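# Move the vial beaker between the two shelved benches

## Task

Take the beaker holding vials from the shelved bench beside the door and set it on the work surface of the shelved bench beside the window. The task fails if the beaker or any vial reaches the floor, or if either glass item breaks from a drop of more than a few centimetres or a hard knock. At the end, release the beaker and move the robot away. The task also fails if the robot falls or is left leaning. The beaker must rest there by itself, not be held in place by the robot.

## Robot and tools

ROBOT. A Hello Robot Stretch 4 with one arm: an omni-wheel base, a lift that slides up a mast, a telescoping arm that reaches forward, a wrist (yaw, pitch, roll) and a two-finger gripper. It stands about 1.6 m tall; the base rim lies within 0.23 m of the base origin. Cameras: head_camera (mast top, facing ahead and downward; turn the base to look elsewhere), head_left_camera and head_right_camera (fisheyes beside it, angled more steeply down, showing base and arm), wrist_camera (behind the fingers, looking along them, fingertips near the bottom of its image).

FRAMES. Base frame: origin on the floor below the base centre, x forward, y left, z up. hand_pose, a point between the open fingertips, is reported in this frame; with all wrist joints at 0 its axes line up with the base frame. Its printed position may be slightly wrong. The odometry frame is the base frame as it was when the scene began.

execute_actions. Argument "actions": a list holding one action or nothing (empty just reports state and images). Optional "cameras": list of head_camera, head_left_camera, head_right_camera, wrist_camera or all; omitted/null means all, [] means none. An action has "base", "joints" or both, plus optional "pace" and "contact_limits"; or it is {"end_of_arm": "enable_torque"} by itself, which re-energises any wrist or gripper motor that cut out, holding it where it is.
- "base": exactly one key, an offset from where the base last reported itself. translate_m: straight drive in metres, forward positive, -2 to 2. strafe_m: sideways in metres, left positive, -2 to 2. rotate_rad: turn in place, counter-clockwise (left) positive, -3.2 to 3.2.
- "joints": absolute targets by name (any subset). lift_m 0 to 1.2 m; arm_m 0 to 0.55 m extension; wrist_yaw_rad -1.134 to 4.276 (0 forward, positive left, 3.14 stowed, above 3.4 the arm may block it); wrist_pitch_rad -1.117 to 4.259 (0 level, 1.57 pointing down); wrist_roll_rad -1.117 to 4.259 (0 fingers level, positive turns clockwise seen from behind); gripper_m -0.038 to 0.141 m fingertip gap (negative presses the fingers together). Done tolerances: lift and arm 0.004, yaw and roll 0.02, pitch 0.05, gripper 0.004. A joint target out of range is clamped and reported; any other bad value or unknown key rejects the whole call with no motion.
- "pace": slow, default, fast or max. Base speed 0.1/0.3/0.4/0.6 m/s and turning 1/2/3/4 rad/s respectively; with the lift above 0.2 these shrink, down to 0.3 m/s and 1 rad/s at full height.
- "contact_limits": {"arm_m": value} from 0 (gentlest) to 0.75 (firmest), default 0.5; the arm stops when it pushes harder.
All motions of an action begin together. Anything you omit may keep pursuing an earlier target. No action runs past 15 s. If a result reports a stop, the remaining calls in that same reply are skipped.

OTHER TOOLS. wait {"seconds": 0 to 10}: nothing new commanded, returns state and images. zoom_image {"camera": name, "region": [x0, y0, x1, y1]} in pixels of that camera's latest full image, top-left origin, at most 504 by 504. read_manual {"section": "licences"} only gives licence text. finished_scene {"scene": current scene number} ends the scene permanently and reports success; the goal must already hold and keep holding.

RESULT LINES. base_status / joint_status: how each motion ended. done (for the base, wheels turned the commanded amount even if slipping); off_target (stopped short, may still push); contact_stop_at_<key> (blocked; that part goes slack, a slack lift can sag under load, slack wheels can roll); limit_stop_at_tilt (leaning over 6 degrees, lift/arm/wheels slack until upright); limit_stop_at_own_body (would hit itself; move away from the body; lift and arm may go slack); time_out; torque_fault (a wrist or gripper motor overloaded and went limp, send enable_torque). on_its_own covers things not commanded this call; its held at gives the held target, not the position. joint_positions: current values. lidar_m: 12 distances in metres from the base origin, sector 1 straight ahead then counter-clockwise (4 left, 7 behind, 10 right); - means nothing seen or closer than 0.25 m; it sees from about 0.15 m up, misses glass and thin legs. wrist_depth_mm: 7x7 grid of median depths, 100 to 2000 mm, glass omitted, robot body visible. base_odometry: wheel-based, heading -3.142 to 3.142, left positive; if turned_by_wheels and turned_by_imu disagree by more than about 0.1 rad, the base hit something or slipped. base_tilt: forward and right positive, degrees, with a constant bias up to 1.5. motor_effort: percent of maximum, positive toward larger joint values, bracket is the action's peak (noisy); for wheel_0, wheel_1, wheel_2 positive turns the base right. A held load in a level gripper shifts wrist_pitch_rad effort away from 0. pictures lists the images in order. Camera calibration (intrinsics and T_world_to_cam in the base frame) was given and may be slightly off.

GRIPPING. Command a gap smaller than the object's width; tighter squeezes harder and pulls the object in toward the wrist. gripper_m reading and done do not confirm a hold; a firm grip shows as a clear change in gripper_m effort. Fingertips jammed on a surface below: raise the lift.

CAUTIONS. The beaker and vials are glass: lower them gently, never drop or strike them. Do not turn or drive carrying over 1 kg with arm_m above 0.2, especially fast; steady pushes with a high gripper can tip the robot. Tilting the gripper up (pitch below -0.2) while rolled (roll below -0.4 or above 4) can trigger self-collision stops. To unfold the wrist at the start, send lift_m 0.4 with wrist_yaw_rad 0. Over 2 kg in a level gripper can cause a torque fault. The robot holds its last command while you think; loose objects may occasionally be nudged by something else.

Each tool is called after "Call:" as name([rows], argument=value, ...), one row to a line, values as JSON.

## Session

Call:
execute_actions(actions=[])

Scene clock: 0.00 s.
base_odometry: x=+0.000 y=+0.000 heading=+0.000 (m, m, rad; odometry frame)
turned_by_wheels: +0.000 (rad since the last result)
turned_by_imu: +0.000 (rad since the last result)
base_tilt: forward=+0.7 right=-0.3 (deg)
lidar_m: 1.76 1.83 1.16 1.09 1.14 1.53 1.40 1.47 1.66 1.57 1.75 1.86
base_status: not commanded
joint_positions: lift_m=+0.175 arm_m=-0.001 wrist_yaw_rad=+3.116 wrist_pitch_rad=+0.021 wrist_roll_rad=-0.010 gripper_m=+0.057
joint_status: not commanded
motor_effort: lift_m=+20 arm_m=+0 wrist_yaw_rad=+2 wrist_pitch_rad=-7 wrist_roll_rad=+1 gripper_m=-3 wheel_0=+0 wheel_1=+0 wheel_2=+0 (%)
hand_pose: x=-0.1165 y=+0.0948 z=+0.3473 quat_wxyz=(+0.013, -0.011, -0.005, +1.000) (m; base frame)
wrist_depth_mm: 233 201 - - - - - / - 146 257 - - - - / - 114 143 - - - - / - 116 142 - - - - / 142 140 259 - - - - / 206 - 1921 1537 1281 1464 1336 / 208 1160 931 960 854 842 917
pictures: head_camera, head_left_camera, head_right_camera, wrist_camera
Images, in order (width x height): head_camera 420x560, head_left_camera 420x672, head_right_camera 420x672, wrist_camera 616x392.

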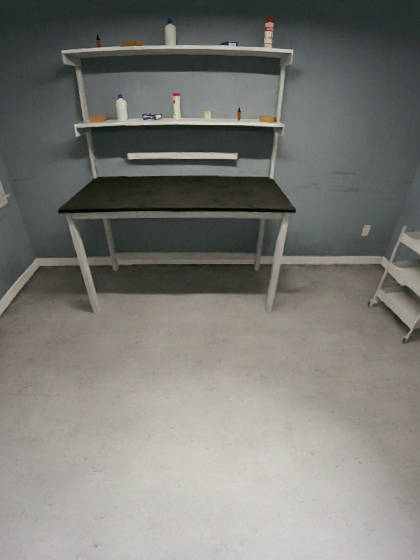

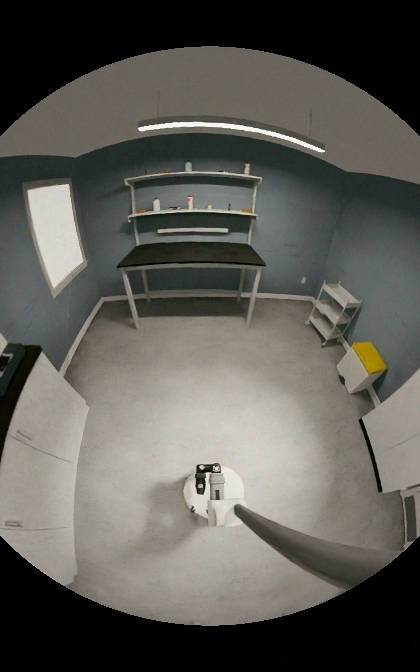

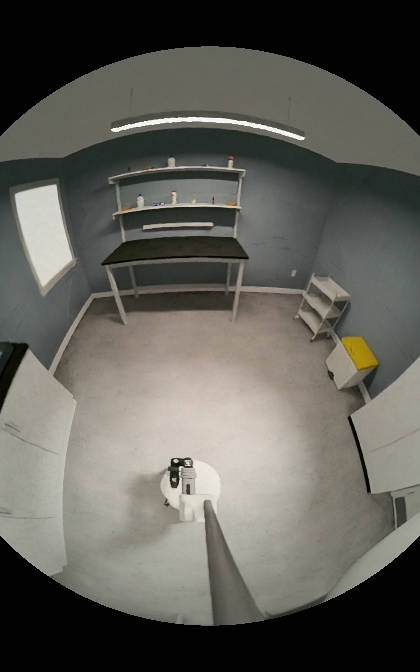

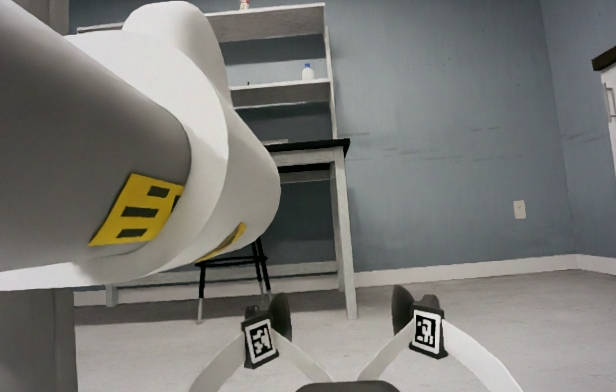

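The bench ahead is the one near the window, and the wrist camera shows another bench behind me. I'll turn around.

Call:
execute_actions([
  {"base": {"rotate_rad": 3.14}, "joints": {"lift_m": 0.4, "wrist_yaw_rad": 0}},
])

Scene clock: 4.90 s.
base_odometry: x=+0.000 y=+0.000 heading=+3.140 (m, m, rad; odometry frame)
turned_by_wheels: +3.140 (rad since the last result)
turned_by_imu: +3.209 (rad since the last result)
base_tilt: forward=+0.6 right=-0.2 (deg)
lidar_m: 1.40 1.44 1.64 1.53 1.77 1.84 1.88 1.88 1.17 1.11 1.13 1.52
base_status: done
joint_positions: lift_m=+0.400 arm_m=-0.001 wrist_yaw_rad=+0.001 wrist_pitch_rad=+0.021 wrist_roll_rad=-0.010 gripper_m=+0.057
joint_status: all done
motor_effort: lift_m=+24(25) arm_m=+0(0) wrist_yaw_rad=+1(6) wrist_pitch_rad=-5(6) wrist_roll_rad=+0(0) gripper_m=-3(4) wheel_0=+0(6) wheel_1=+0(7) wheel_2=+0(11) (%)
hand_pose: x=+0.4581 y=-0.0873 z=+0.5718 quat_wxyz=(+1.000, -0.005, +0.011, +0.000) (m; base frame)
wrist_depth_mm: - 1983 1863 1921 - 1921 1921 / - - - - 1921 1863 1921 / - - - 1921 1808 1863 1921 / - - 1756 1205 1808 1808 1808 / - - 1863 1863 1921 1808 1808 / - 1921 1756 1863 1160 1808 1808 / 1863 1756 1430 1464 1255 1255 1397
pictures: head_camera, head_left_camera, head_right_camera, wrist_camera
camera_calibration (this result's frames):
wrist_camera: T_world_to_cam=[[0.047536, -0.993183, -0.106436, -0.031352], [0.030336, 0.107942, -0.993694, 0.633699], [0.998409, 0.0440074, 0.0352604, -0.250468], [0, 0, 0, 1]] pos_world=[0.232336, -0.0885188, 0.635197]
Images, in order (width x height): head_camera 420x560, head_left_camera 420x672, head_right_camera 420x672, wrist_camera 616x392.

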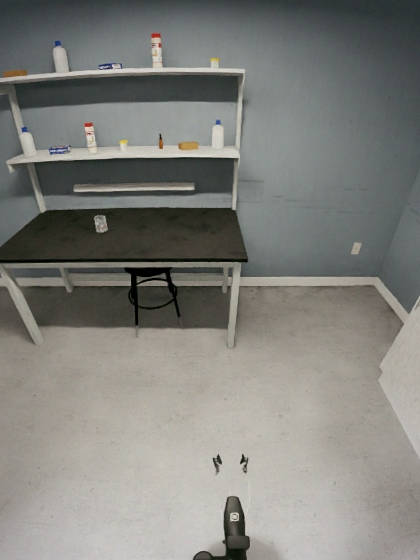

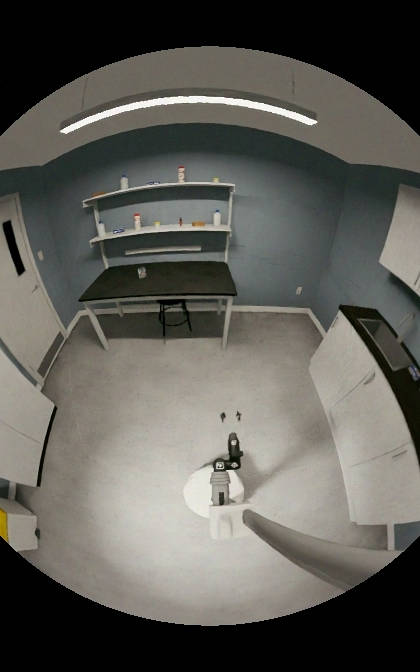

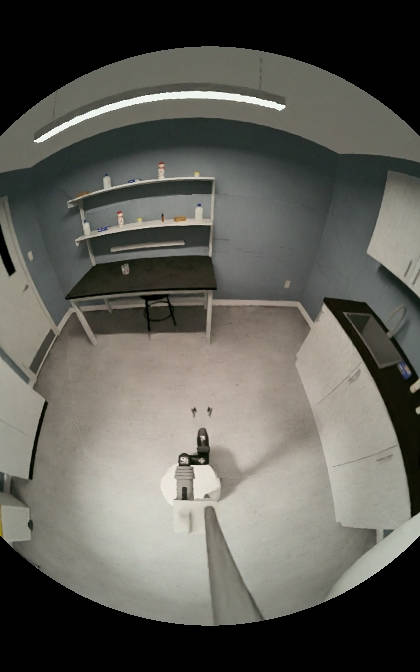

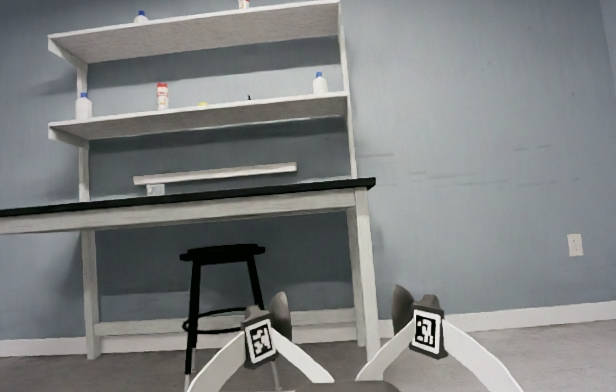

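Call:
zoom_image(camera="head_camera", region=[40, 180, 200, 280])

Region (40, 180, 200, 280) of head_camera's 420x560 image, scaled by 3.150, with more detail than that image has; it fills the top 315 rows of this view, and the rest is white.

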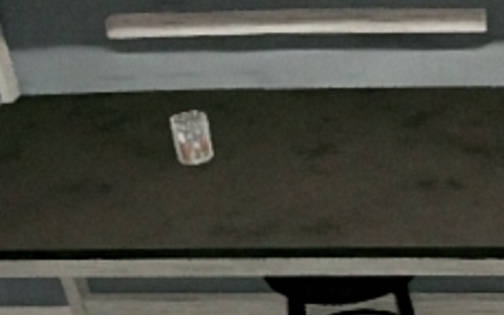

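The beaker is at roughly x=1.77, y=0.80 in the base frame, and the gripper sits at y=-0.087. I'll strafe left to line up with it and raise the lift.

Call:
execute_actions([
  {"base": {"strafe_m": 0.88}, "joints": {"lift_m": 0.66, "gripper_m": 0.12}},
])

Scene clock: 36.30 s.
base_odometry: x=-0.001 y=-0.880 heading=+3.140 (m, m, rad; odometry frame)
turned_by_wheels: +0.000 (rad since the last result)
turned_by_imu: +0.002 (rad since the last result)
base_tilt: forward=+0.6 right=-0.2 (deg)
lidar_m: 1.37 1.41 0.73 0.67 0.71 1.04 1.82 1.88 2.07 1.98 2.05 1.45
base_status: done
joint_positions: lift_m=+0.660 arm_m=-0.001 wrist_yaw_rad=+0.000 wrist_pitch_rad=+0.021 wrist_roll_rad=-0.010 gripper_m=+0.120
joint_status: all done
motor_effort: lift_m=+24(24) arm_m=+0(0) wrist_yaw_rad=+2(1) wrist_pitch_rad=-6(8) wrist_roll_rad=+1(1) gripper_m=+1(9) wheel_0=+2(9) wheel_1=-1(8) wheel_2=+0(0) (%)
hand_pose: x=+0.4581 y=-0.0874 z=+0.8317 quat_wxyz=(+1.000, -0.005, +0.011, +0.000) (m; base frame)
wrist_depth_mm: 1661 - - - 1921 1921 1863 / 1661 - - 1983 1863 1863 1863 / 1618 - 1983 1921 1808 1808 1863 / 1576 1983 1921 1863 1863 1808 1808 / 1537 1921 1808 1618 1255 1138 1182 / 1537 1863 1756 1863 1808 211 1808 / 1499 1863 216 1756 1255 1576 1756
pictures: head_camera, head_left_camera, head_right_camera, wrist_camera
camera_calibration (this result's frames):
wrist_camera: T_world_to_cam=[[0.0470371, -0.993206, -0.106436, -0.00359902], [0.0303902, 0.107927, -0.993694, 0.892004], [0.998431, 0.0435059, 0.0352603, -0.259638], [0, 0, 0, 1]] pos_world=[0.232292, -0.0885503, 0.895151]
Images, in order (width x height): head_camera 420x560, head_left_camera 420x672, head_right_camera 420x672, wrist_camera 616x392.

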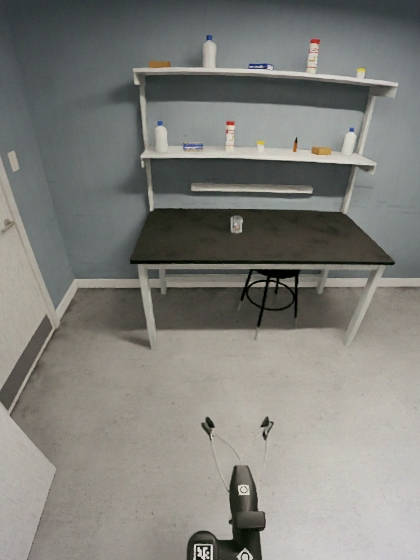

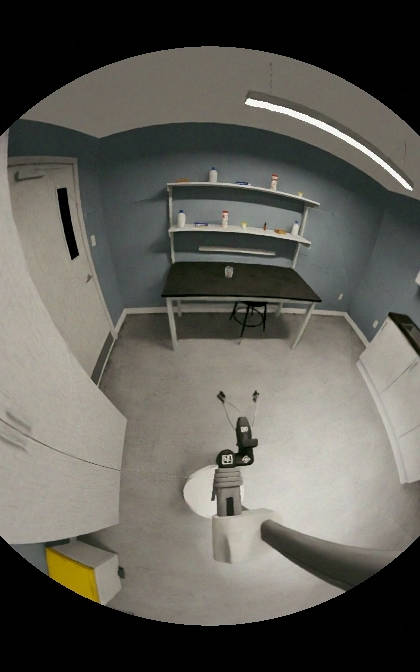

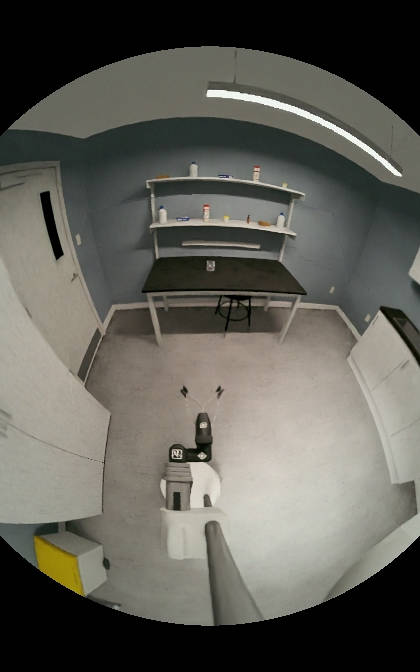

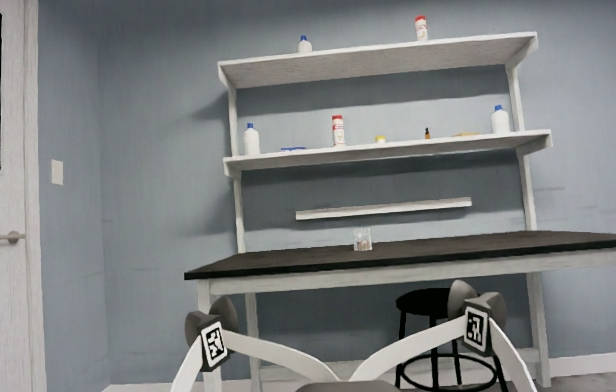

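The two cameras disagree a little. Checking the head camera against where the gripper appears in its own image suggests the beaker is about 0.13 m right of the gripper line. I'll correct sideways.

Call:
execute_actions([
  {"base": {"strafe_m": -0.13}},
])

Scene clock: 66.57 s.
base_odometry: x=-0.001 y=-0.750 heading=+3.140 (m, m, rad; odometry frame)
turned_by_wheels: +0.000 (rad since the last result)
turned_by_imu: +0.001 (rad since the last result)
base_tilt: forward=+0.7 right=-0.3 (deg)
lidar_m: 1.37 1.44 0.86 0.80 0.84 1.23 1.81 1.86 1.97 1.86 1.92 1.45
base_status: done
joint_positions: lift_m=+0.660 arm_m=-0.001 wrist_yaw_rad=+0.000 wrist_pitch_rad=+0.021 wrist_roll_rad=-0.010 gripper_m=+0.120
joint_status: not commanded
motor_effort: lift_m=+25(25) arm_m=+0(0) wrist_yaw_rad=+2(2) wrist_pitch_rad=-8(4) wrist_roll_rad=+1(2) gripper_m=-1(2) wheel_0=+0(7) wheel_1=+0(8) wheel_2=+0(5) (%)
hand_pose: x=+0.4581 y=-0.0874 z=+0.8317 quat_wxyz=(+1.000, -0.005, +0.011, +0.000) (m; base frame)
wrist_depth_mm: 1808 - - - 1921 1921 1863 / 1808 - - 1921 1808 1863 1863 / 1756 - 1983 1921 1863 1863 1921 / 1756 - 1921 1921 1808 1808 1808 / 1661 1983 1863 1576 1308 1138 1118 / 1708 1921 1182 1863 1464 211 1808 / 1618 1863 216 1708 1499 1756 1756
pictures: head_camera, head_left_camera, head_right_camera, wrist_camera
camera_calibration (this result's frames):
wrist_camera: T_world_to_cam=[[0.0470179, -0.993207, -0.106436, -0.00359582], [0.0303924, 0.107927, -0.993694, 0.892003], [0.998432, 0.0434866, 0.0352604, -0.259638], [0, 0, 0, 1]] pos_world=[0.23229, -0.0885515, 0.895151]
Images, in order (width x height): head_camera 420x560, head_left_camera 420x672, head_right_camera 420x672, wrist_camera 616x392.

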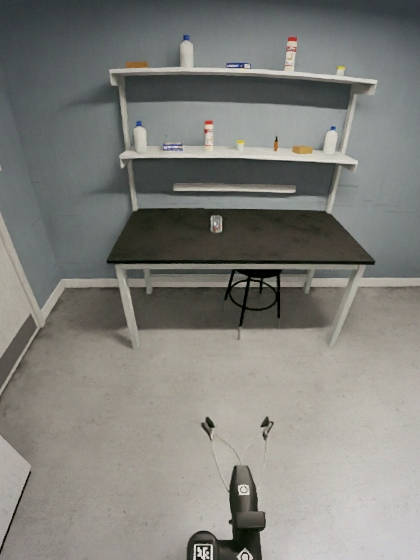

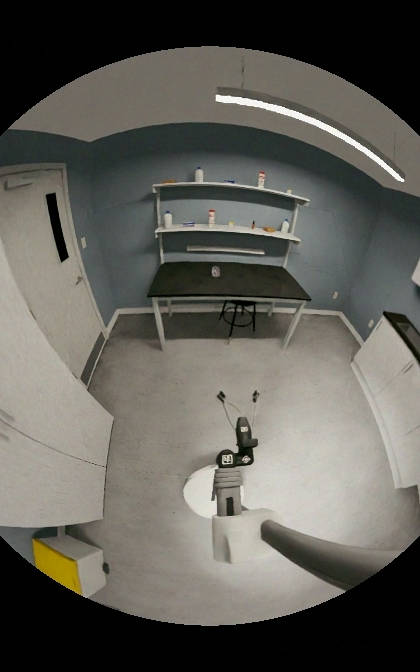

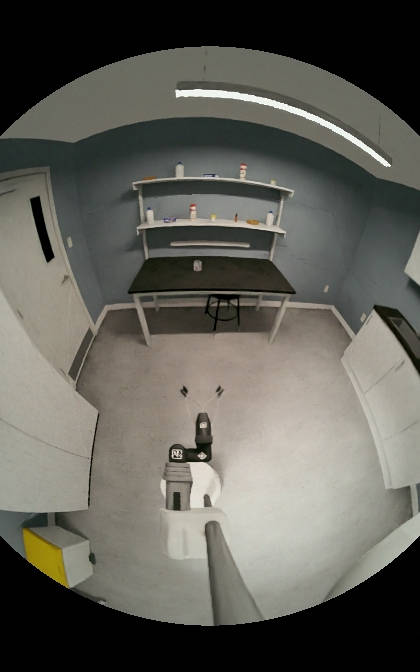

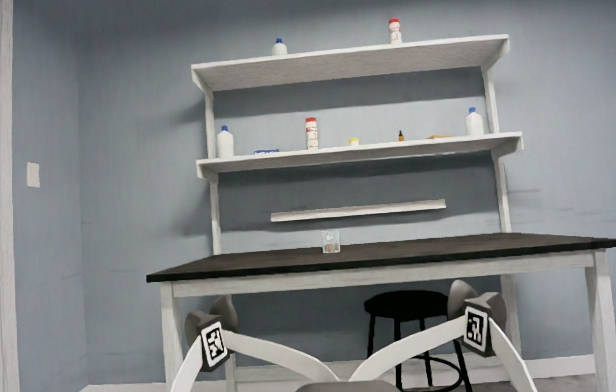

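The beaker is now centred on the gripper line in the wrist camera. I'll drive forward toward the bench.

Call:
execute_actions([
  {"base": {"translate_m": 0.95}},
])

Scene clock: 75.00 s.
base_odometry: x=-0.951 y=-0.749 heading=+3.140 (m, m, rad; odometry frame)
turned_by_wheels: +0.000 (rad since the last result)
turned_by_imu: -0.002 (rad since the last result)
base_tilt: forward=+0.7 right=-0.3 (deg)
lidar_m: 0.43 0.45 0.63 1.27 0.93 1.14 2.91 2.97 1.93 1.84 0.65 0.45
base_status: done
joint_positions: lift_m=+0.660 arm_m=-0.001 wrist_yaw_rad=+0.000 wrist_pitch_rad=+0.021 wrist_roll_rad=-0.010 gripper_m=+0.120
joint_status: not commanded
motor_effort: lift_m=+25(25) arm_m=+0(0) wrist_yaw_rad=+2(1) wrist_pitch_rad=-6(7) wrist_roll_rad=+0(1) gripper_m=-3(2) wheel_0=-1(5) wheel_1=+2(7) wheel_2=+1(10) (%)
hand_pose: x=+0.4581 y=-0.0874 z=+0.8317 quat_wxyz=(+1.000, -0.005, +0.011, +0.000) (m; base frame)
wrist_depth_mm: 1042 1025 1042 1008 1025 991 715 / 809 778 768 788 842 878 904 / 1025 1008 976 991 976 976 960 / 1025 1008 1008 991 976 960 960 / 1008 991 1008 976 976 960 931 / 691 640 580 544 508 210 436 / 397 362 215 300 273 272 294
pictures: head_camera, head_left_camera, head_right_camera, wrist_camera
camera_calibration (this result's frames):
wrist_camera: T_world_to_cam=[[0.0470179, -0.993207, -0.106436, -0.00359576], [0.0303923, 0.107927, -0.993694, 0.892003], [0.998432, 0.0434866, 0.0352604, -0.259638], [0, 0, 0, 1]] pos_world=[0.23229, -0.0885515, 0.895151]
Images, in order (width x height): head_camera 420x560, head_left_camera 420x672, head_right_camera 420x672, wrist_camera 616x392.

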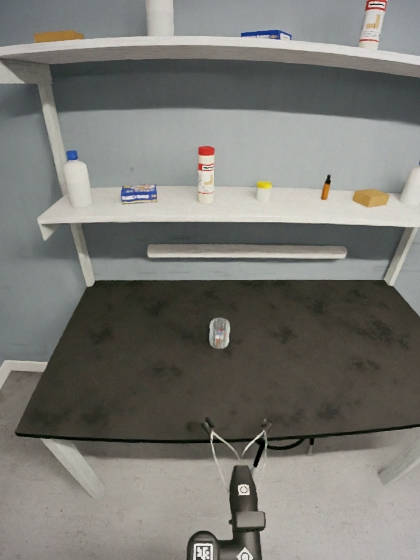

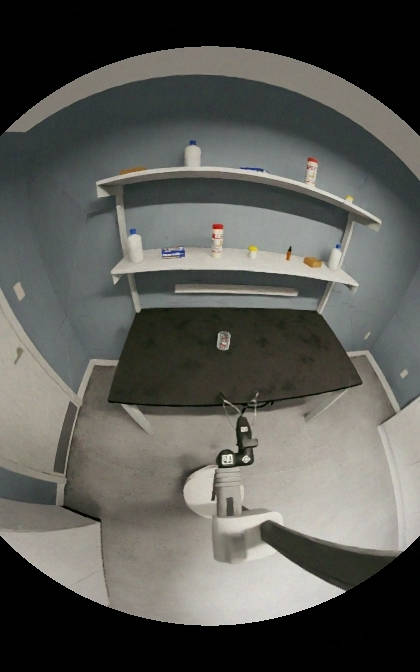

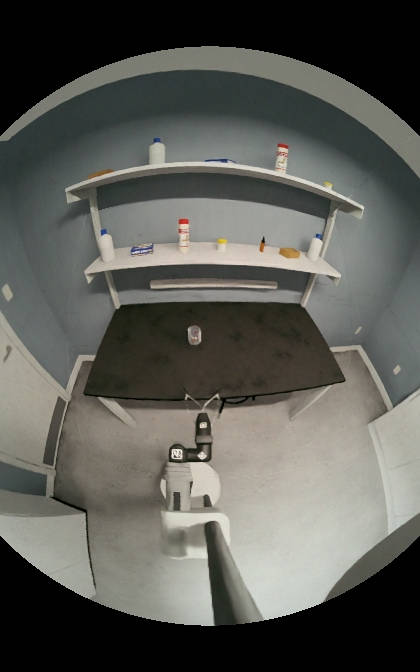

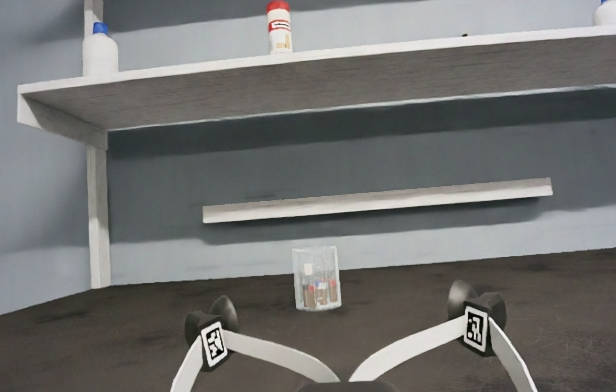

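The beaker is about 7.4 cm wide and 9.5 cm tall, and sits about 2.5 cm left of the gripper line. I'll nudge left, pitch the gripper down slightly so its body clears the table, and open it wider.

Call:
execute_actions([
  {"base": {"strafe_m": 0.03}, "joints": {"lift_m": 0.69, "wrist_pitch_rad": 0.2, "gripper_m": 0.135}},
], cameras=["head_camera", "wrist_camera"])

Scene clock: 106.57 s.
base_odometry: x=-0.951 y=-0.779 heading=+3.140 (m, m, rad; odometry frame)
turned_by_wheels: +0.000 (rad since the last result)
turned_by_imu: +0.001 (rad since the last result)
base_tilt: forward=+0.5 right=-0.3 (deg)
lidar_m: 0.43 0.45 0.63 1.26 0.90 1.10 2.84 2.99 1.98 1.85 0.67 0.48
base_status: done
joint_positions: lift_m=+0.690 arm_m=-0.001 wrist_yaw_rad=+0.000 wrist_pitch_rad=+0.202 wrist_roll_rad=-0.010 gripper_m=+0.135
joint_status: all done
motor_effort: lift_m=+25(25) arm_m=-1(0) wrist_yaw_rad=+3(2) wrist_pitch_rad=-4(12) wrist_roll_rad=+2(2) gripper_m=-1(3) wheel_0=+0(6) wheel_1=+0(8) wheel_2=+0(2) (%)
hand_pose: x=+0.4523 y=-0.0874 z=+0.8100 quat_wxyz=(+0.995, -0.005, +0.101, +0.000) (m; base frame)
wrist_depth_mm: 676 707 759 809 854 904 917 / 976 960 946 946 931 931 917 / 991 960 976 960 946 931 946 / 1008 991 991 976 946 960 878 / 798 676 615 559 521 484 452 / 415 397 370 353 338 200 306 / 296 279 198 242 224 227 238
pictures: head_camera, wrist_camera
camera_calibration (this result's frames):
wrist_camera: T_world_to_cam=[[0.0271442, -0.993208, -0.113142, 0.00878373], [-0.148513, 0.107921, -0.983004, 0.942842], [0.988538, 0.043486, -0.144575, -0.102958], [0, 0, 0, 1]] pos_world=[0.241564, -0.0885512, 0.912926]
Images, in order (width x height): head_camera 420x560, wrist_camera 616x392.

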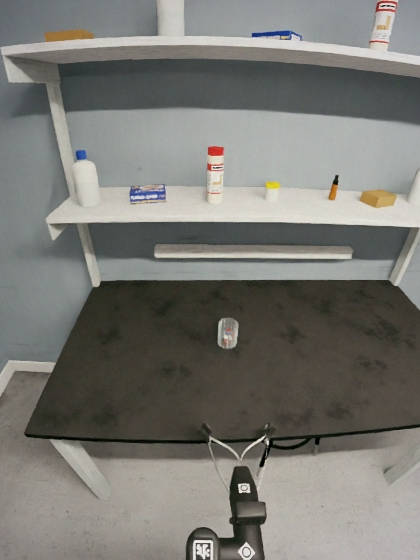

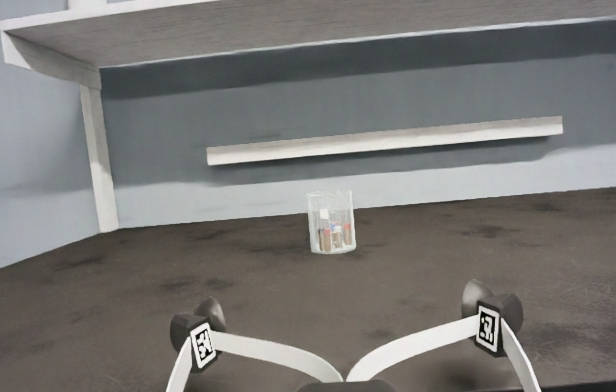

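The beaker is now lined up at y≈-0.088, with its centre at about x=0.80. I'll drive a little closer and start extending the arm.

Call:
execute_actions([
  {"base": {"translate_m": 0.15}, "joints": {"arm_m": 0.08}, "pace": "slow"},
], cameras=["head_camera", "wrist_camera"])

Scene clock: 117.33 s.
base_odometry: x=-1.101 y=-0.778 heading=+3.140 (m, m, rad; odometry frame)
turned_by_wheels: +0.000 (rad since the last result)
turned_by_imu: +0.001 (rad since the last result)
base_tilt: forward=+0.7 right=-0.3 (deg)
lidar_m: 0.28 0.30 0.41 1.26 0.96 1.14 2.90 3.17 1.98 1.87 0.42 0.32
base_status: done
joint_positions: lift_m=+0.690 arm_m=+0.079 wrist_yaw_rad=+0.000 wrist_pitch_rad=+0.202 wrist_roll_rad=-0.010 gripper_m=+0.135
joint_status: all done
motor_effort: lift_m=+25(26) arm_m=+8(8) wrist_yaw_rad=+1(2) wrist_pitch_rad=-6(5) wrist_roll_rad=+1(1) gripper_m=-1(0) wheel_0=+2(4) wheel_1=+3(5) wheel_2=-3(8) (%)
hand_pose: x=+0.5322 y=-0.0874 z=+0.8100 quat_wxyz=(+0.995, -0.005, +0.101, +0.000) (m; base frame)
wrist_depth_mm: 676 732 707 723 715 699 699 / 741 750 741 732 723 715 715 / 759 750 750 732 732 723 723 / 759 768 750 750 741 723 732 / 715 668 615 564 521 477 449 / 410 392 368 336 336 200 303 / 293 278 198 241 221 225 238
pictures: head_camera, wrist_camera
camera_calibration (this result's frames):
wrist_camera: T_world_to_cam=[[0.0271365, -0.993208, -0.113144, 0.00661835], [-0.148581, 0.107921, -0.982994, 0.954717], [0.988528, 0.0434861, -0.144644, -0.181883], [0, 0, 0, 1]] pos_world=[0.32147, -0.0885512, 0.912921]
Images, in order (width x height): head_camera 420x560, wrist_camera 616x392.

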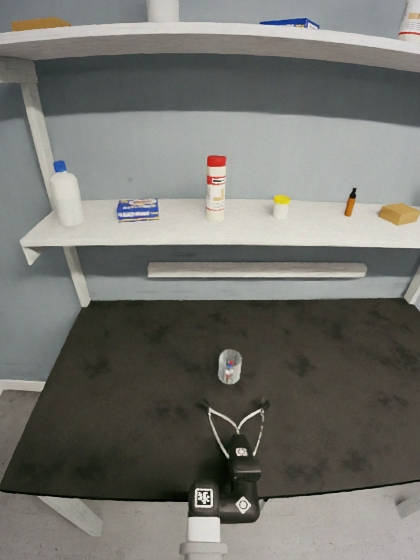

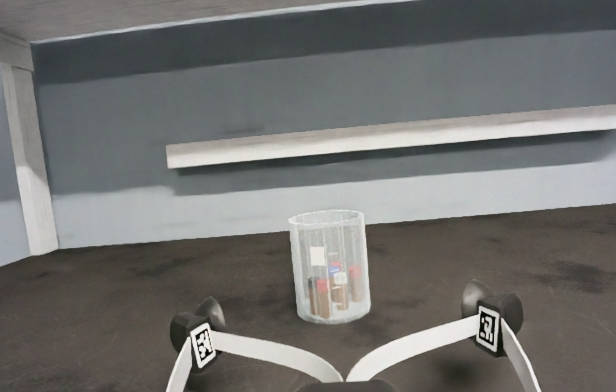

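The beaker is lined up laterally, with its centre about 0.14–0.17 m beyond the pinch point. I'll extend the arm gradually.

Call:
execute_actions([
  {"joints": {"arm_m": 0.19}, "pace": "slow"},
], cameras=["head_camera", "wrist_camera"])

Scene clock: 133.90 s.
base_odometry: x=-1.101 y=-0.778 heading=+3.140 (m, m, rad; odometry frame)
turned_by_wheels: +0.000 (rad since the last result)
turned_by_imu: +0.001 (rad since the last result)
base_tilt: forward=+0.6 right=-0.3 (deg)
lidar_m: 0.29 0.31 0.41 1.25 0.99 1.13 2.90 3.16 1.97 1.85 0.43 0.32
base_status: not commanded
joint_positions: lift_m=+0.690 arm_m=+0.189 wrist_yaw_rad=+0.000 wrist_pitch_rad=+0.202 wrist_roll_rad=-0.010 gripper_m=+0.135
joint_status: all done
motor_effort: lift_m=+26(25) arm_m=+8(9) wrist_yaw_rad=+1(2) wrist_pitch_rad=-7(4) wrist_roll_rad=+0(2) gripper_m=-1(3) wheel_0=+2(1) wheel_1=+3(2) wheel_2=-3(3) (%)
hand_pose: x=+0.6422 y=-0.0874 z=+0.8100 quat_wxyz=(+0.995, -0.005, +0.101, +0.000) (m; base frame)
wrist_depth_mm: 627 627 615 621 609 603 603 / 640 634 627 627 615 615 603 / 647 647 585 574 627 627 621 / 654 654 647 640 640 627 627 / 676 661 609 559 517 473 439 / 407 394 368 334 334 200 304 / 294 276 198 221 220 224 236
pictures: head_camera, wrist_camera
camera_calibration (this result's frames):
wrist_camera: T_world_to_cam=[[0.0271355, -0.993208, -0.113144, 0.00363429], [-0.148588, 0.107921, -0.982993, 0.971061], [0.988527, 0.0434859, -0.14465, -0.290603], [0, 0, 0, 1]] pos_world=[0.431458, -0.0885513, 0.912921]
Images, in order (width x height): head_camera 420x560, wrist_camera 616x392.

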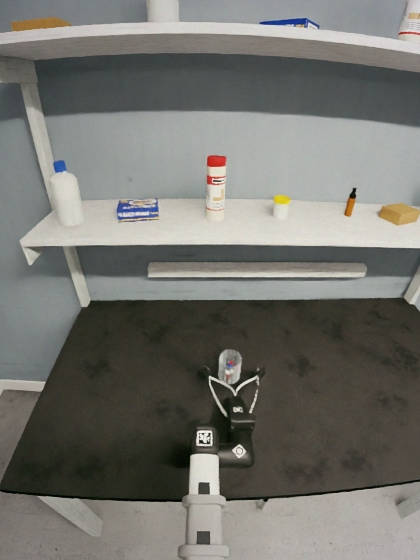

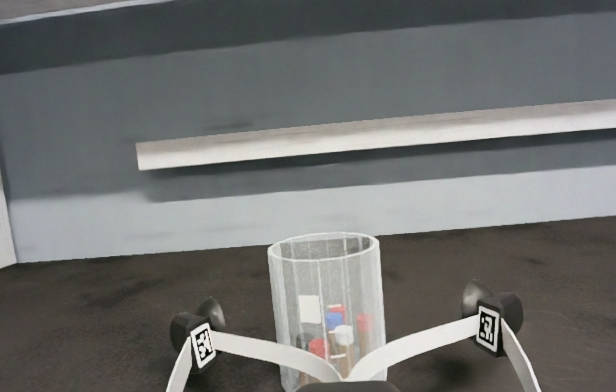

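The beaker is between the fingers, about 2 cm past the pinch point. I'll extend slightly more and then close.

Call:
execute_actions([
  {"joints": {"arm_m": 0.21}, "pace": "slow"},
], cameras=["wrist_camera"])

Call:
execute_actions([
  {"joints": {"gripper_m": 0.05}, "pace": "slow"},
], cameras=["head_camera", "wrist_camera"])

Scene clock: 144.23 s.
base_odometry: x=-1.101 y=-0.778 heading=+3.140 (m, m, rad; odometry frame)
turned_by_wheels: +0.000 (rad since the last result)
turned_by_imu: +0.001 (rad since the last result)
base_tilt: forward=+0.6 right=-0.3 (deg)
lidar_m: 0.28 0.30 0.40 1.26 0.95 1.14 2.90 3.16 1.96 1.86 0.42 0.32
base_status: not commanded
joint_positions: lift_m=+0.690 arm_m=+0.209 wrist_yaw_rad=+0.000 wrist_pitch_rad=+0.202 wrist_roll_rad=-0.010 gripper_m=+0.135
joint_status: all done
motor_effort: lift_m=+26(26) arm_m=+8(7) wrist_yaw_rad=+1(2) wrist_pitch_rad=-6(4) wrist_roll_rad=+1(1) gripper_m=-2(1) wheel_0=+1(2) wheel_1=+2(3) wheel_2=-3(2) (%)
hand_pose: x=+0.6622 y=-0.0874 z=+0.8100 quat_wxyz=(+0.995, -0.005, +0.101, +0.000) (m; base frame)
wrist_depth_mm: 609 603 603 591 591 585 580 / 615 609 615 597 597 597 591 / 627 615 564 559 549 603 603 / 640 627 627 627 615 615 615 / 654 640 615 554 517 473 445 / 413 392 366 353 332 200 304 / 291 276 198 204 219 224 236
pictures: wrist_camera
camera_calibration (this result's frames):
wrist_camera: T_world_to_cam=[[0.0271357, -0.993208, -0.113144, 0.00309141], [-0.148588, 0.107921, -0.982993, 0.974032], [0.988527, 0.0434861, -0.14465, -0.310372], [0, 0, 0, 1]] pos_world=[0.451457, -0.0885512, 0.912921]
Images, in order (width x height): wrist_camera 616x392.

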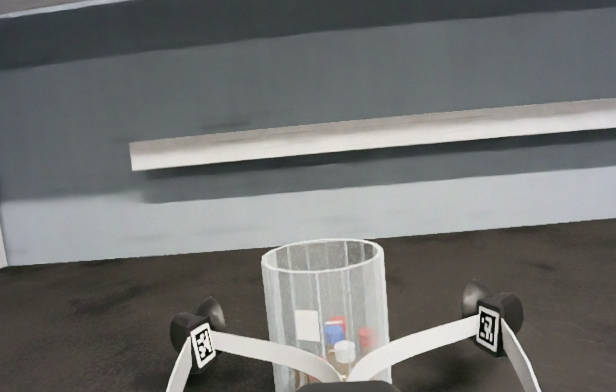

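Scene clock: 148.07 s.
base_odometry: x=-1.101 y=-0.778 heading=+3.140 (m, m, rad; odometry frame)
turned_by_wheels: +0.000 (rad since the last result)
turned_by_imu: +0.001 (rad since the last result)
base_tilt: forward=+0.7 right=-0.3 (deg)
lidar_m: 0.28 0.28 0.42 1.25 0.98 1.13 2.92 3.14 1.96 1.86 0.42 0.31
base_status: not commanded
joint_positions: lift_m=+0.690 arm_m=+0.209 wrist_yaw_rad=+0.000 wrist_pitch_rad=+0.203 wrist_roll_rad=-0.010 gripper_m=+0.050
joint_status: all done
motor_effort: lift_m=+26(26) arm_m=+8(7) wrist_yaw_rad=+2(2) wrist_pitch_rad=-10(7) wrist_roll_rad=+1(1) gripper_m=-11(16) wheel_0=+2(2) wheel_1=+2(2) wheel_2=-3(3) (%)
hand_pose: x=+0.6621 y=-0.0874 z=+0.8096 quat_wxyz=(+0.995, -0.005, +0.101, +0.001) (m; base frame)
wrist_depth_mm: 609 609 591 597 591 585 574 / 615 609 615 603 603 591 591 / 627 621 564 554 549 603 597 / 634 640 627 621 621 615 609 / 647 640 597 554 504 469 436 / 407 387 366 349 314 312 300 / 291 274 186 199 211 213 236
pictures: head_camera, wrist_camera
camera_calibration (this result's frames):
wrist_camera: T_world_to_cam=[[0.0270053, -0.993208, -0.113176, 0.00316799], [-0.149718, 0.107921, -0.982821, 0.974312], [0.98836, 0.0434857, -0.145787, -0.309323], [0, 0, 0, 1]] pos_world=[0.451509, -0.0885513, 0.912838]
Images, in order (width x height): head_camera 420x560, wrist_camera 616x392.

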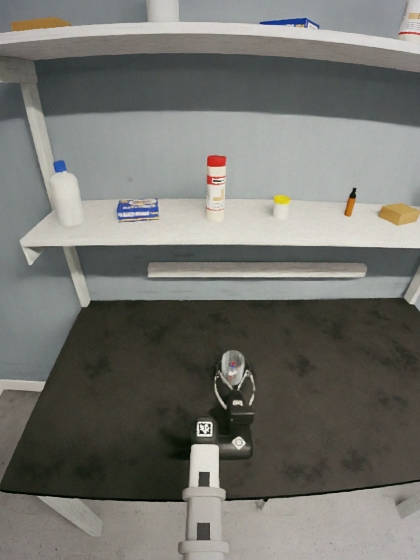

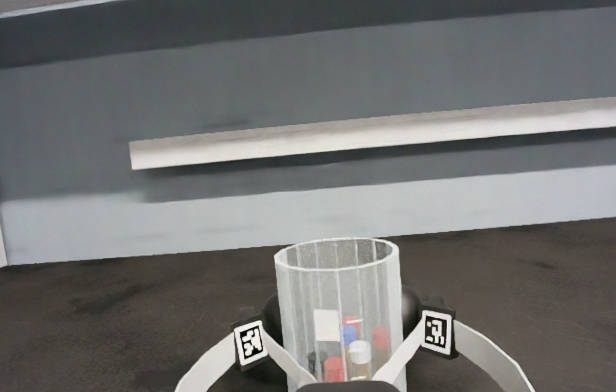

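The gripper effort changed from -2 to -11, which suggests a grip. I'll lift slowly by 5 cm and check that the beaker comes along.

Call:
execute_actions([
  {"joints": {"lift_m": 0.74}, "pace": "slow"},
], cameras=["head_camera", "wrist_camera"])

Scene clock: 151.60 s.
base_odometry: x=-1.101 y=-0.778 heading=+3.140 (m, m, rad; odometry frame)
turned_by_wheels: +0.000 (rad since the last result)
turned_by_imu: +0.001 (rad since the last result)
base_tilt: forward=+0.7 right=-0.3 (deg)
lidar_m: 0.28 0.29 0.40 1.27 0.99 1.17 2.89 3.16 1.97 1.86 0.42 0.31
base_status: not commanded
joint_positions: lift_m=+0.739 arm_m=+0.209 wrist_yaw_rad=+0.000 wrist_pitch_rad=+0.203 wrist_roll_rad=-0.010 gripper_m=+0.050
joint_status: all done
motor_effort: lift_m=+26(29) arm_m=+8(8) wrist_yaw_rad=+1(2) wrist_pitch_rad=-11(11) wrist_roll_rad=+0(0) gripper_m=-11(11) wheel_0=+2(1) wheel_1=+3(2) wheel_2=-3(3) (%)
hand_pose: x=+0.6621 y=-0.0874 z=+0.8595 quat_wxyz=(+0.995, -0.005, +0.101, +0.001) (m; base frame)
wrist_depth_mm: 580 597 597 591 591 585 574 / 615 609 615 603 597 597 591 / 634 627 615 621 603 597 544 / 640 634 627 621 615 627 609 / 654 647 634 634 634 627 585 / 539 517 496 462 418 415 399 / 387 366 186 198 210 283 310
pictures: head_camera, wrist_camera
camera_calibration (this result's frames):
wrist_camera: T_world_to_cam=[[0.026964, -0.993208, -0.113185, 0.00884402], [-0.15008, 0.107921, -0.982766, 1.02348], [0.988306, 0.0434862, -0.146151, -0.30169], [0, 0, 0, 1]] pos_world=[0.451527, -0.0885512, 0.962746]
Images, in order (width x height): head_camera 420x560, wrist_camera 616x392.

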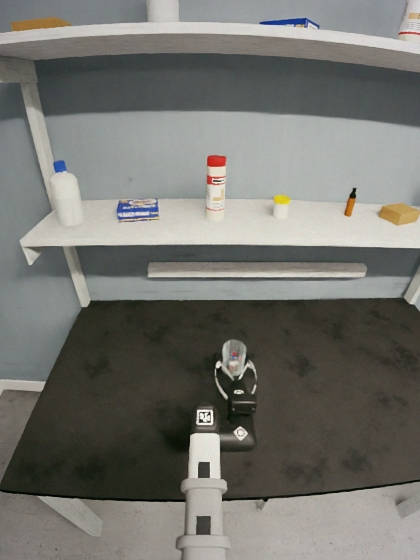

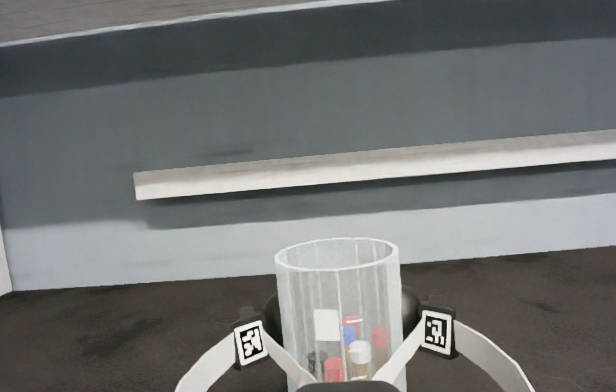

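The beaker moves with the gripper, so it's held. I'll retract the arm and back away from the bench.

Call:
execute_actions([
  {"base": {"translate_m": -0.5}, "joints": {"arm_m": 0.0}},
], cameras=["wrist_camera"])

Call:
execute_actions([
  {"base": {"rotate_rad": -3.14}},
])

Scene clock: 163.00 s.
base_odometry: x=-0.601 y=-0.779 heading=+3.140 (m, m, rad; odometry frame)
turned_by_wheels: +0.000 (rad since the last result)
turned_by_imu: +0.004 (rad since the last result)
base_tilt: forward=+0.6 right=-0.3 (deg)
lidar_m: 0.78 0.80 1.34 0.80 0.83 1.13 3.09 2.58 1.97 1.86 1.17 0.83
base_status: done
joint_positions: lift_m=+0.740 arm_m=+0.001 wrist_yaw_rad=+0.000 wrist_pitch_rad=+0.204 wrist_roll_rad=-0.010 gripper_m=+0.050
joint_status: all done
motor_effort: lift_m=+26(26) arm_m=-7(7) wrist_yaw_rad=+2(1) wrist_pitch_rad=-11(11) wrist_roll_rad=+2(0) gripper_m=-13(12) wheel_0=+0(5) wheel_1=-2(5) wheel_2=+0(8) (%)
hand_pose: x=+0.4548 y=-0.0874 z=+0.8594 quat_wxyz=(+0.995, -0.005, +0.102, +0.000) (m; base frame)
wrist_depth_mm: 1281 1255 1255 1255 1255 1229 1042 / 1281 1205 1229 1229 1255 1255 1229 / 1308 1308 1308 1281 1255 1255 1281 / 1336 1366 1336 1336 1308 1255 1098 / 1366 891 820 741 683 634 585 / 627 621 591 559 554 597 1229 / 691 1430 186 198 210 741 1255
pictures: wrist_camera
camera_calibration (this result's frames):
wrist_camera: T_world_to_cam=[[0.026892, -0.993209, -0.113194, 0.0144615], [-0.150389, 0.107926, -0.982718, 0.992438], [0.988261, 0.0434504, -0.146465, -0.0965044], [0, 0, 0, 1]] pos_world=[0.244235, -0.0885538, 0.96279]
Images, in order (width x height): wrist_camera 616x392.

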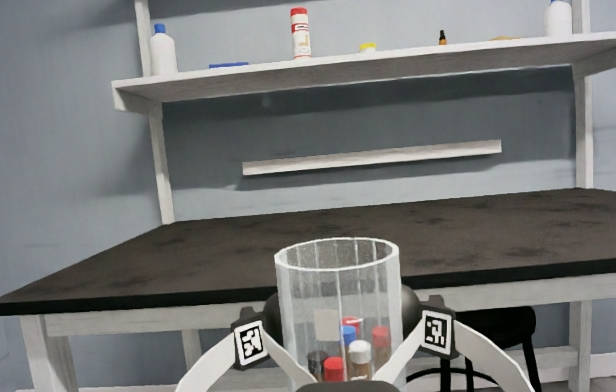

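Scene clock: 165.87 s.
base_odometry: x=-0.601 y=-0.779 heading=+0.000 (m, m, rad; odometry frame)
turned_by_wheels: -3.140 (rad since the last result)
turned_by_imu: -3.207 (rad since the last result)
base_tilt: forward=+0.7 right=-0.2 (deg)
lidar_m: 2.39 2.46 1.95 1.86 1.18 0.84 0.78 0.83 1.32 0.80 0.81 1.12
base_status: done
joint_positions: lift_m=+0.740 arm_m=+0.001 wrist_yaw_rad=+0.000 wrist_pitch_rad=+0.204 wrist_roll_rad=-0.010 gripper_m=+0.050
joint_status: not commanded
motor_effort: lift_m=+25(25) arm_m=-8(7) wrist_yaw_rad=+3(1) wrist_pitch_rad=-9(11) wrist_roll_rad=+0(1) gripper_m=-11(13) wheel_0=+2(5) wheel_1=+0(10) wheel_2=-1(6) (%)
hand_pose: x=+0.4548 y=-0.0875 z=+0.8594 quat_wxyz=(+0.995, -0.005, +0.102, +0.000) (m; base frame)
wrist_depth_mm: - - - - - - 1576 / - - - - - - 1618 / - - - - - - 1618 / - - - - - - 1708 / - - - - - - 1499 / - - - - - 1863 1182 / 1863 1756 186 202 211 1366 1229
pictures: head_camera, head_left_camera, head_right_camera, wrist_camera
camera_calibration (this result's frames):
wrist_camera: T_world_to_cam=[[0.0267903, -0.993212, -0.113194, 0.0144785], [-0.150378, 0.107942, -0.982718, 0.992438], [0.988266, 0.0433491, -0.146465, -0.0965178], [0, 0, 0, 1]] pos_world=[0.244238, -0.0885612, 0.96279]
Images, in order (width x height): head_camera 420x560, head_left_camera 420x672, head_right_camera 420x672, wrist_camera 616x392.

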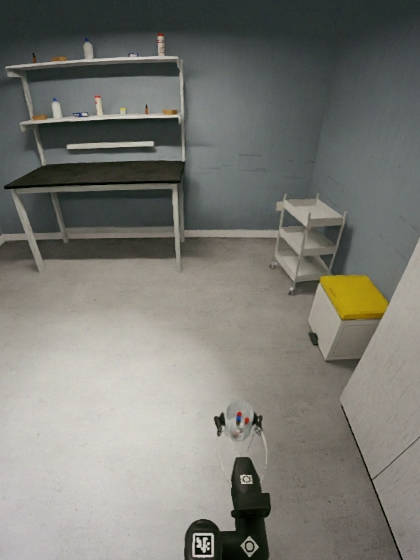

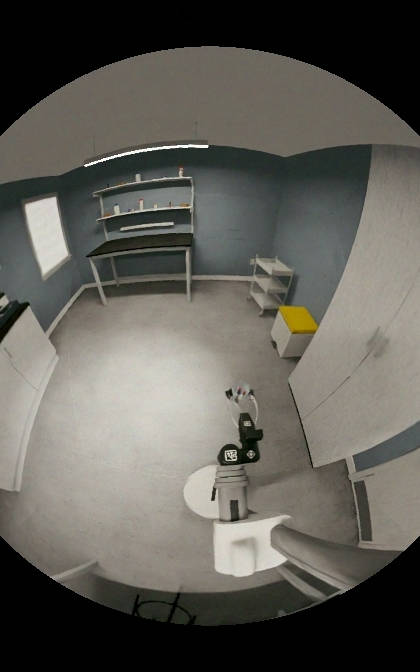

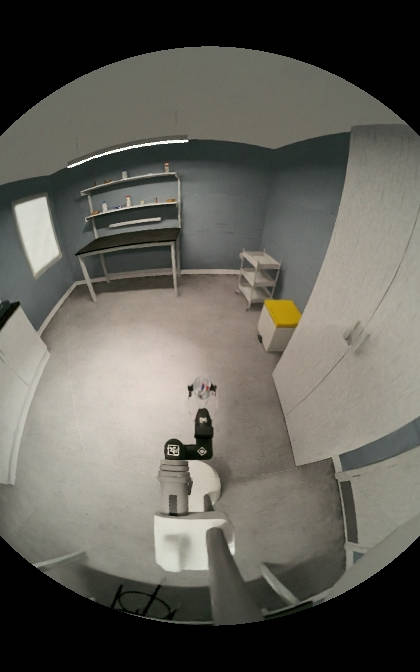

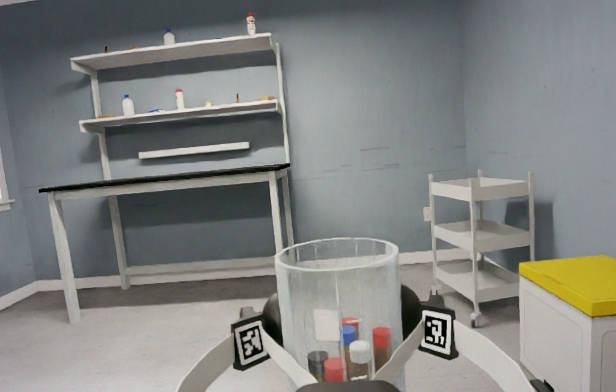

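The window bench is ahead and to the left. I'll strafe left to line up with it and raise the lift a little for clearance.

Call:
execute_actions([
  {"base": {"strafe_m": 0.85}, "joints": {"lift_m": 0.78}},
], cameras=["head_camera"])

Call:
execute_actions([
  {"base": {"translate_m": 1.7}},
])

Scene clock: 178.97 s.
base_odometry: x=-0.601 y=+0.071 heading=+0.000 (m, m, rad; odometry frame)
turned_by_wheels: +0.000 (rad since the last result)
turned_by_imu: +0.002 (rad since the last result)
base_tilt: forward=+0.6 right=-0.3 (deg)
lidar_m: 2.36 1.52 1.06 1.01 1.03 1.68 0.80 0.84 1.17 1.65 1.69 2.35
base_status: done
joint_positions: lift_m=+0.780 arm_m=+0.001 wrist_yaw_rad=+0.000 wrist_pitch_rad=+0.204 wrist_roll_rad=-0.010 gripper_m=+0.050
joint_status: all done
motor_effort: lift_m=+25(25) arm_m=-8(8) wrist_yaw_rad=+1(3) wrist_pitch_rad=-10(11) wrist_roll_rad=+1(0) gripper_m=-11(12) wheel_0=+0(9) wheel_1=+0(10) wheel_2=+0(4) (%)
hand_pose: x=+0.4548 y=-0.0874 z=+0.8995 quat_wxyz=(+0.995, -0.005, +0.102, +0.001) (m; base frame)
wrist_depth_mm: - - - - - - - / - - - - - - - / - - - - - - - / - - - - - - - / - - - - - - - / - - - - - - - / 1863 1863 186 201 203 1430 1537
pictures: head_camera
Images, in order (width x height): head_camera 420x560.

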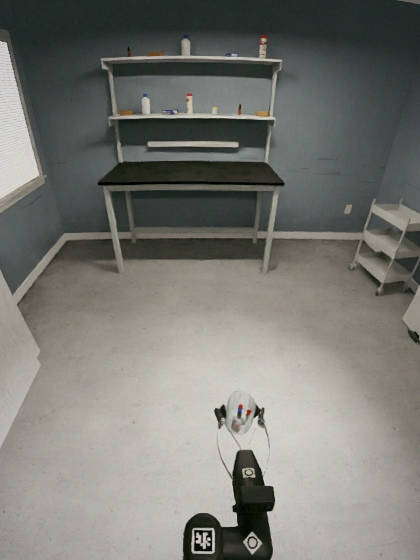

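Scene clock: 186.13 s.
base_odometry: x=+1.099 y=+0.071 heading=+0.000 (m, m, rad; odometry frame)
turned_by_wheels: +0.000 (rad since the last result)
turned_by_imu: -0.006 (rad since the last result)
base_tilt: forward=+0.7 right=-0.3 (deg)
lidar_m: 0.63 0.66 0.92 1.68 1.16 1.50 2.72 2.65 1.80 1.63 1.63 0.67
base_status: done
joint_positions: lift_m=+0.780 arm_m=+0.001 wrist_yaw_rad=+0.000 wrist_pitch_rad=+0.204 wrist_roll_rad=-0.010 gripper_m=+0.050
joint_status: not commanded
motor_effort: lift_m=+25(24) arm_m=-7(8) wrist_yaw_rad=+3(2) wrist_pitch_rad=-11(10) wrist_roll_rad=+0(0) gripper_m=-12(11) wheel_0=+0(6) wheel_1=+1(5) wheel_2=+2(7) (%)
hand_pose: x=+0.4548 y=-0.0874 z=+0.8995 quat_wxyz=(+0.995, -0.005, +0.102, +0.000) (m; base frame)
wrist_depth_mm: 931 931 946 976 1042 1118 1118 / 1182 1182 1205 1182 1138 1138 1138 / 1205 1160 1182 1205 1182 1160 1138 / 1182 1182 976 768 640 549 492 / 477 462 462 462 455 455 452 / 1138 1281 1255 1229 1229 1205 1229 / 1281 1281 186 201 204 1118 1255
pictures: head_camera, head_left_camera, head_right_camera, wrist_camera
camera_calibration (this result's frames):
wrist_camera: T_world_to_cam=[[0.0269179, -0.993208, -0.113193, 0.0189905], [-0.150368, 0.107923, -0.982722, 1.0318], [0.988264, 0.0434733, -0.146441, -0.0906564], [0, 0, 0, 1]] pos_world=[0.244231, -0.0885522, 1.00285]
Images, in order (width x height): head_camera 420x560, head_left_camera 420x672, head_right_camera 420x672, wrist_camera 616x392.

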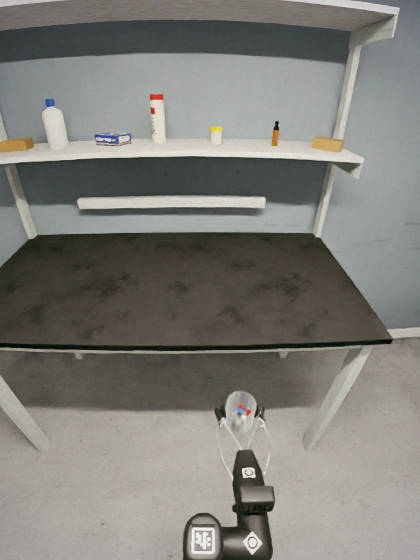

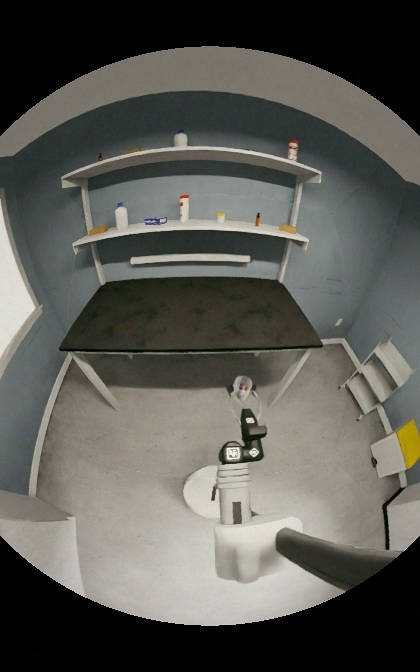

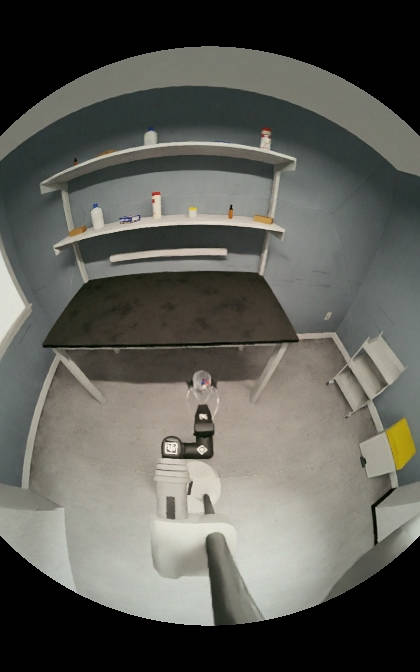

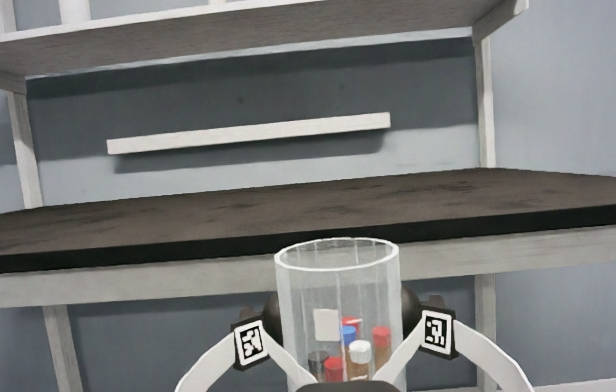

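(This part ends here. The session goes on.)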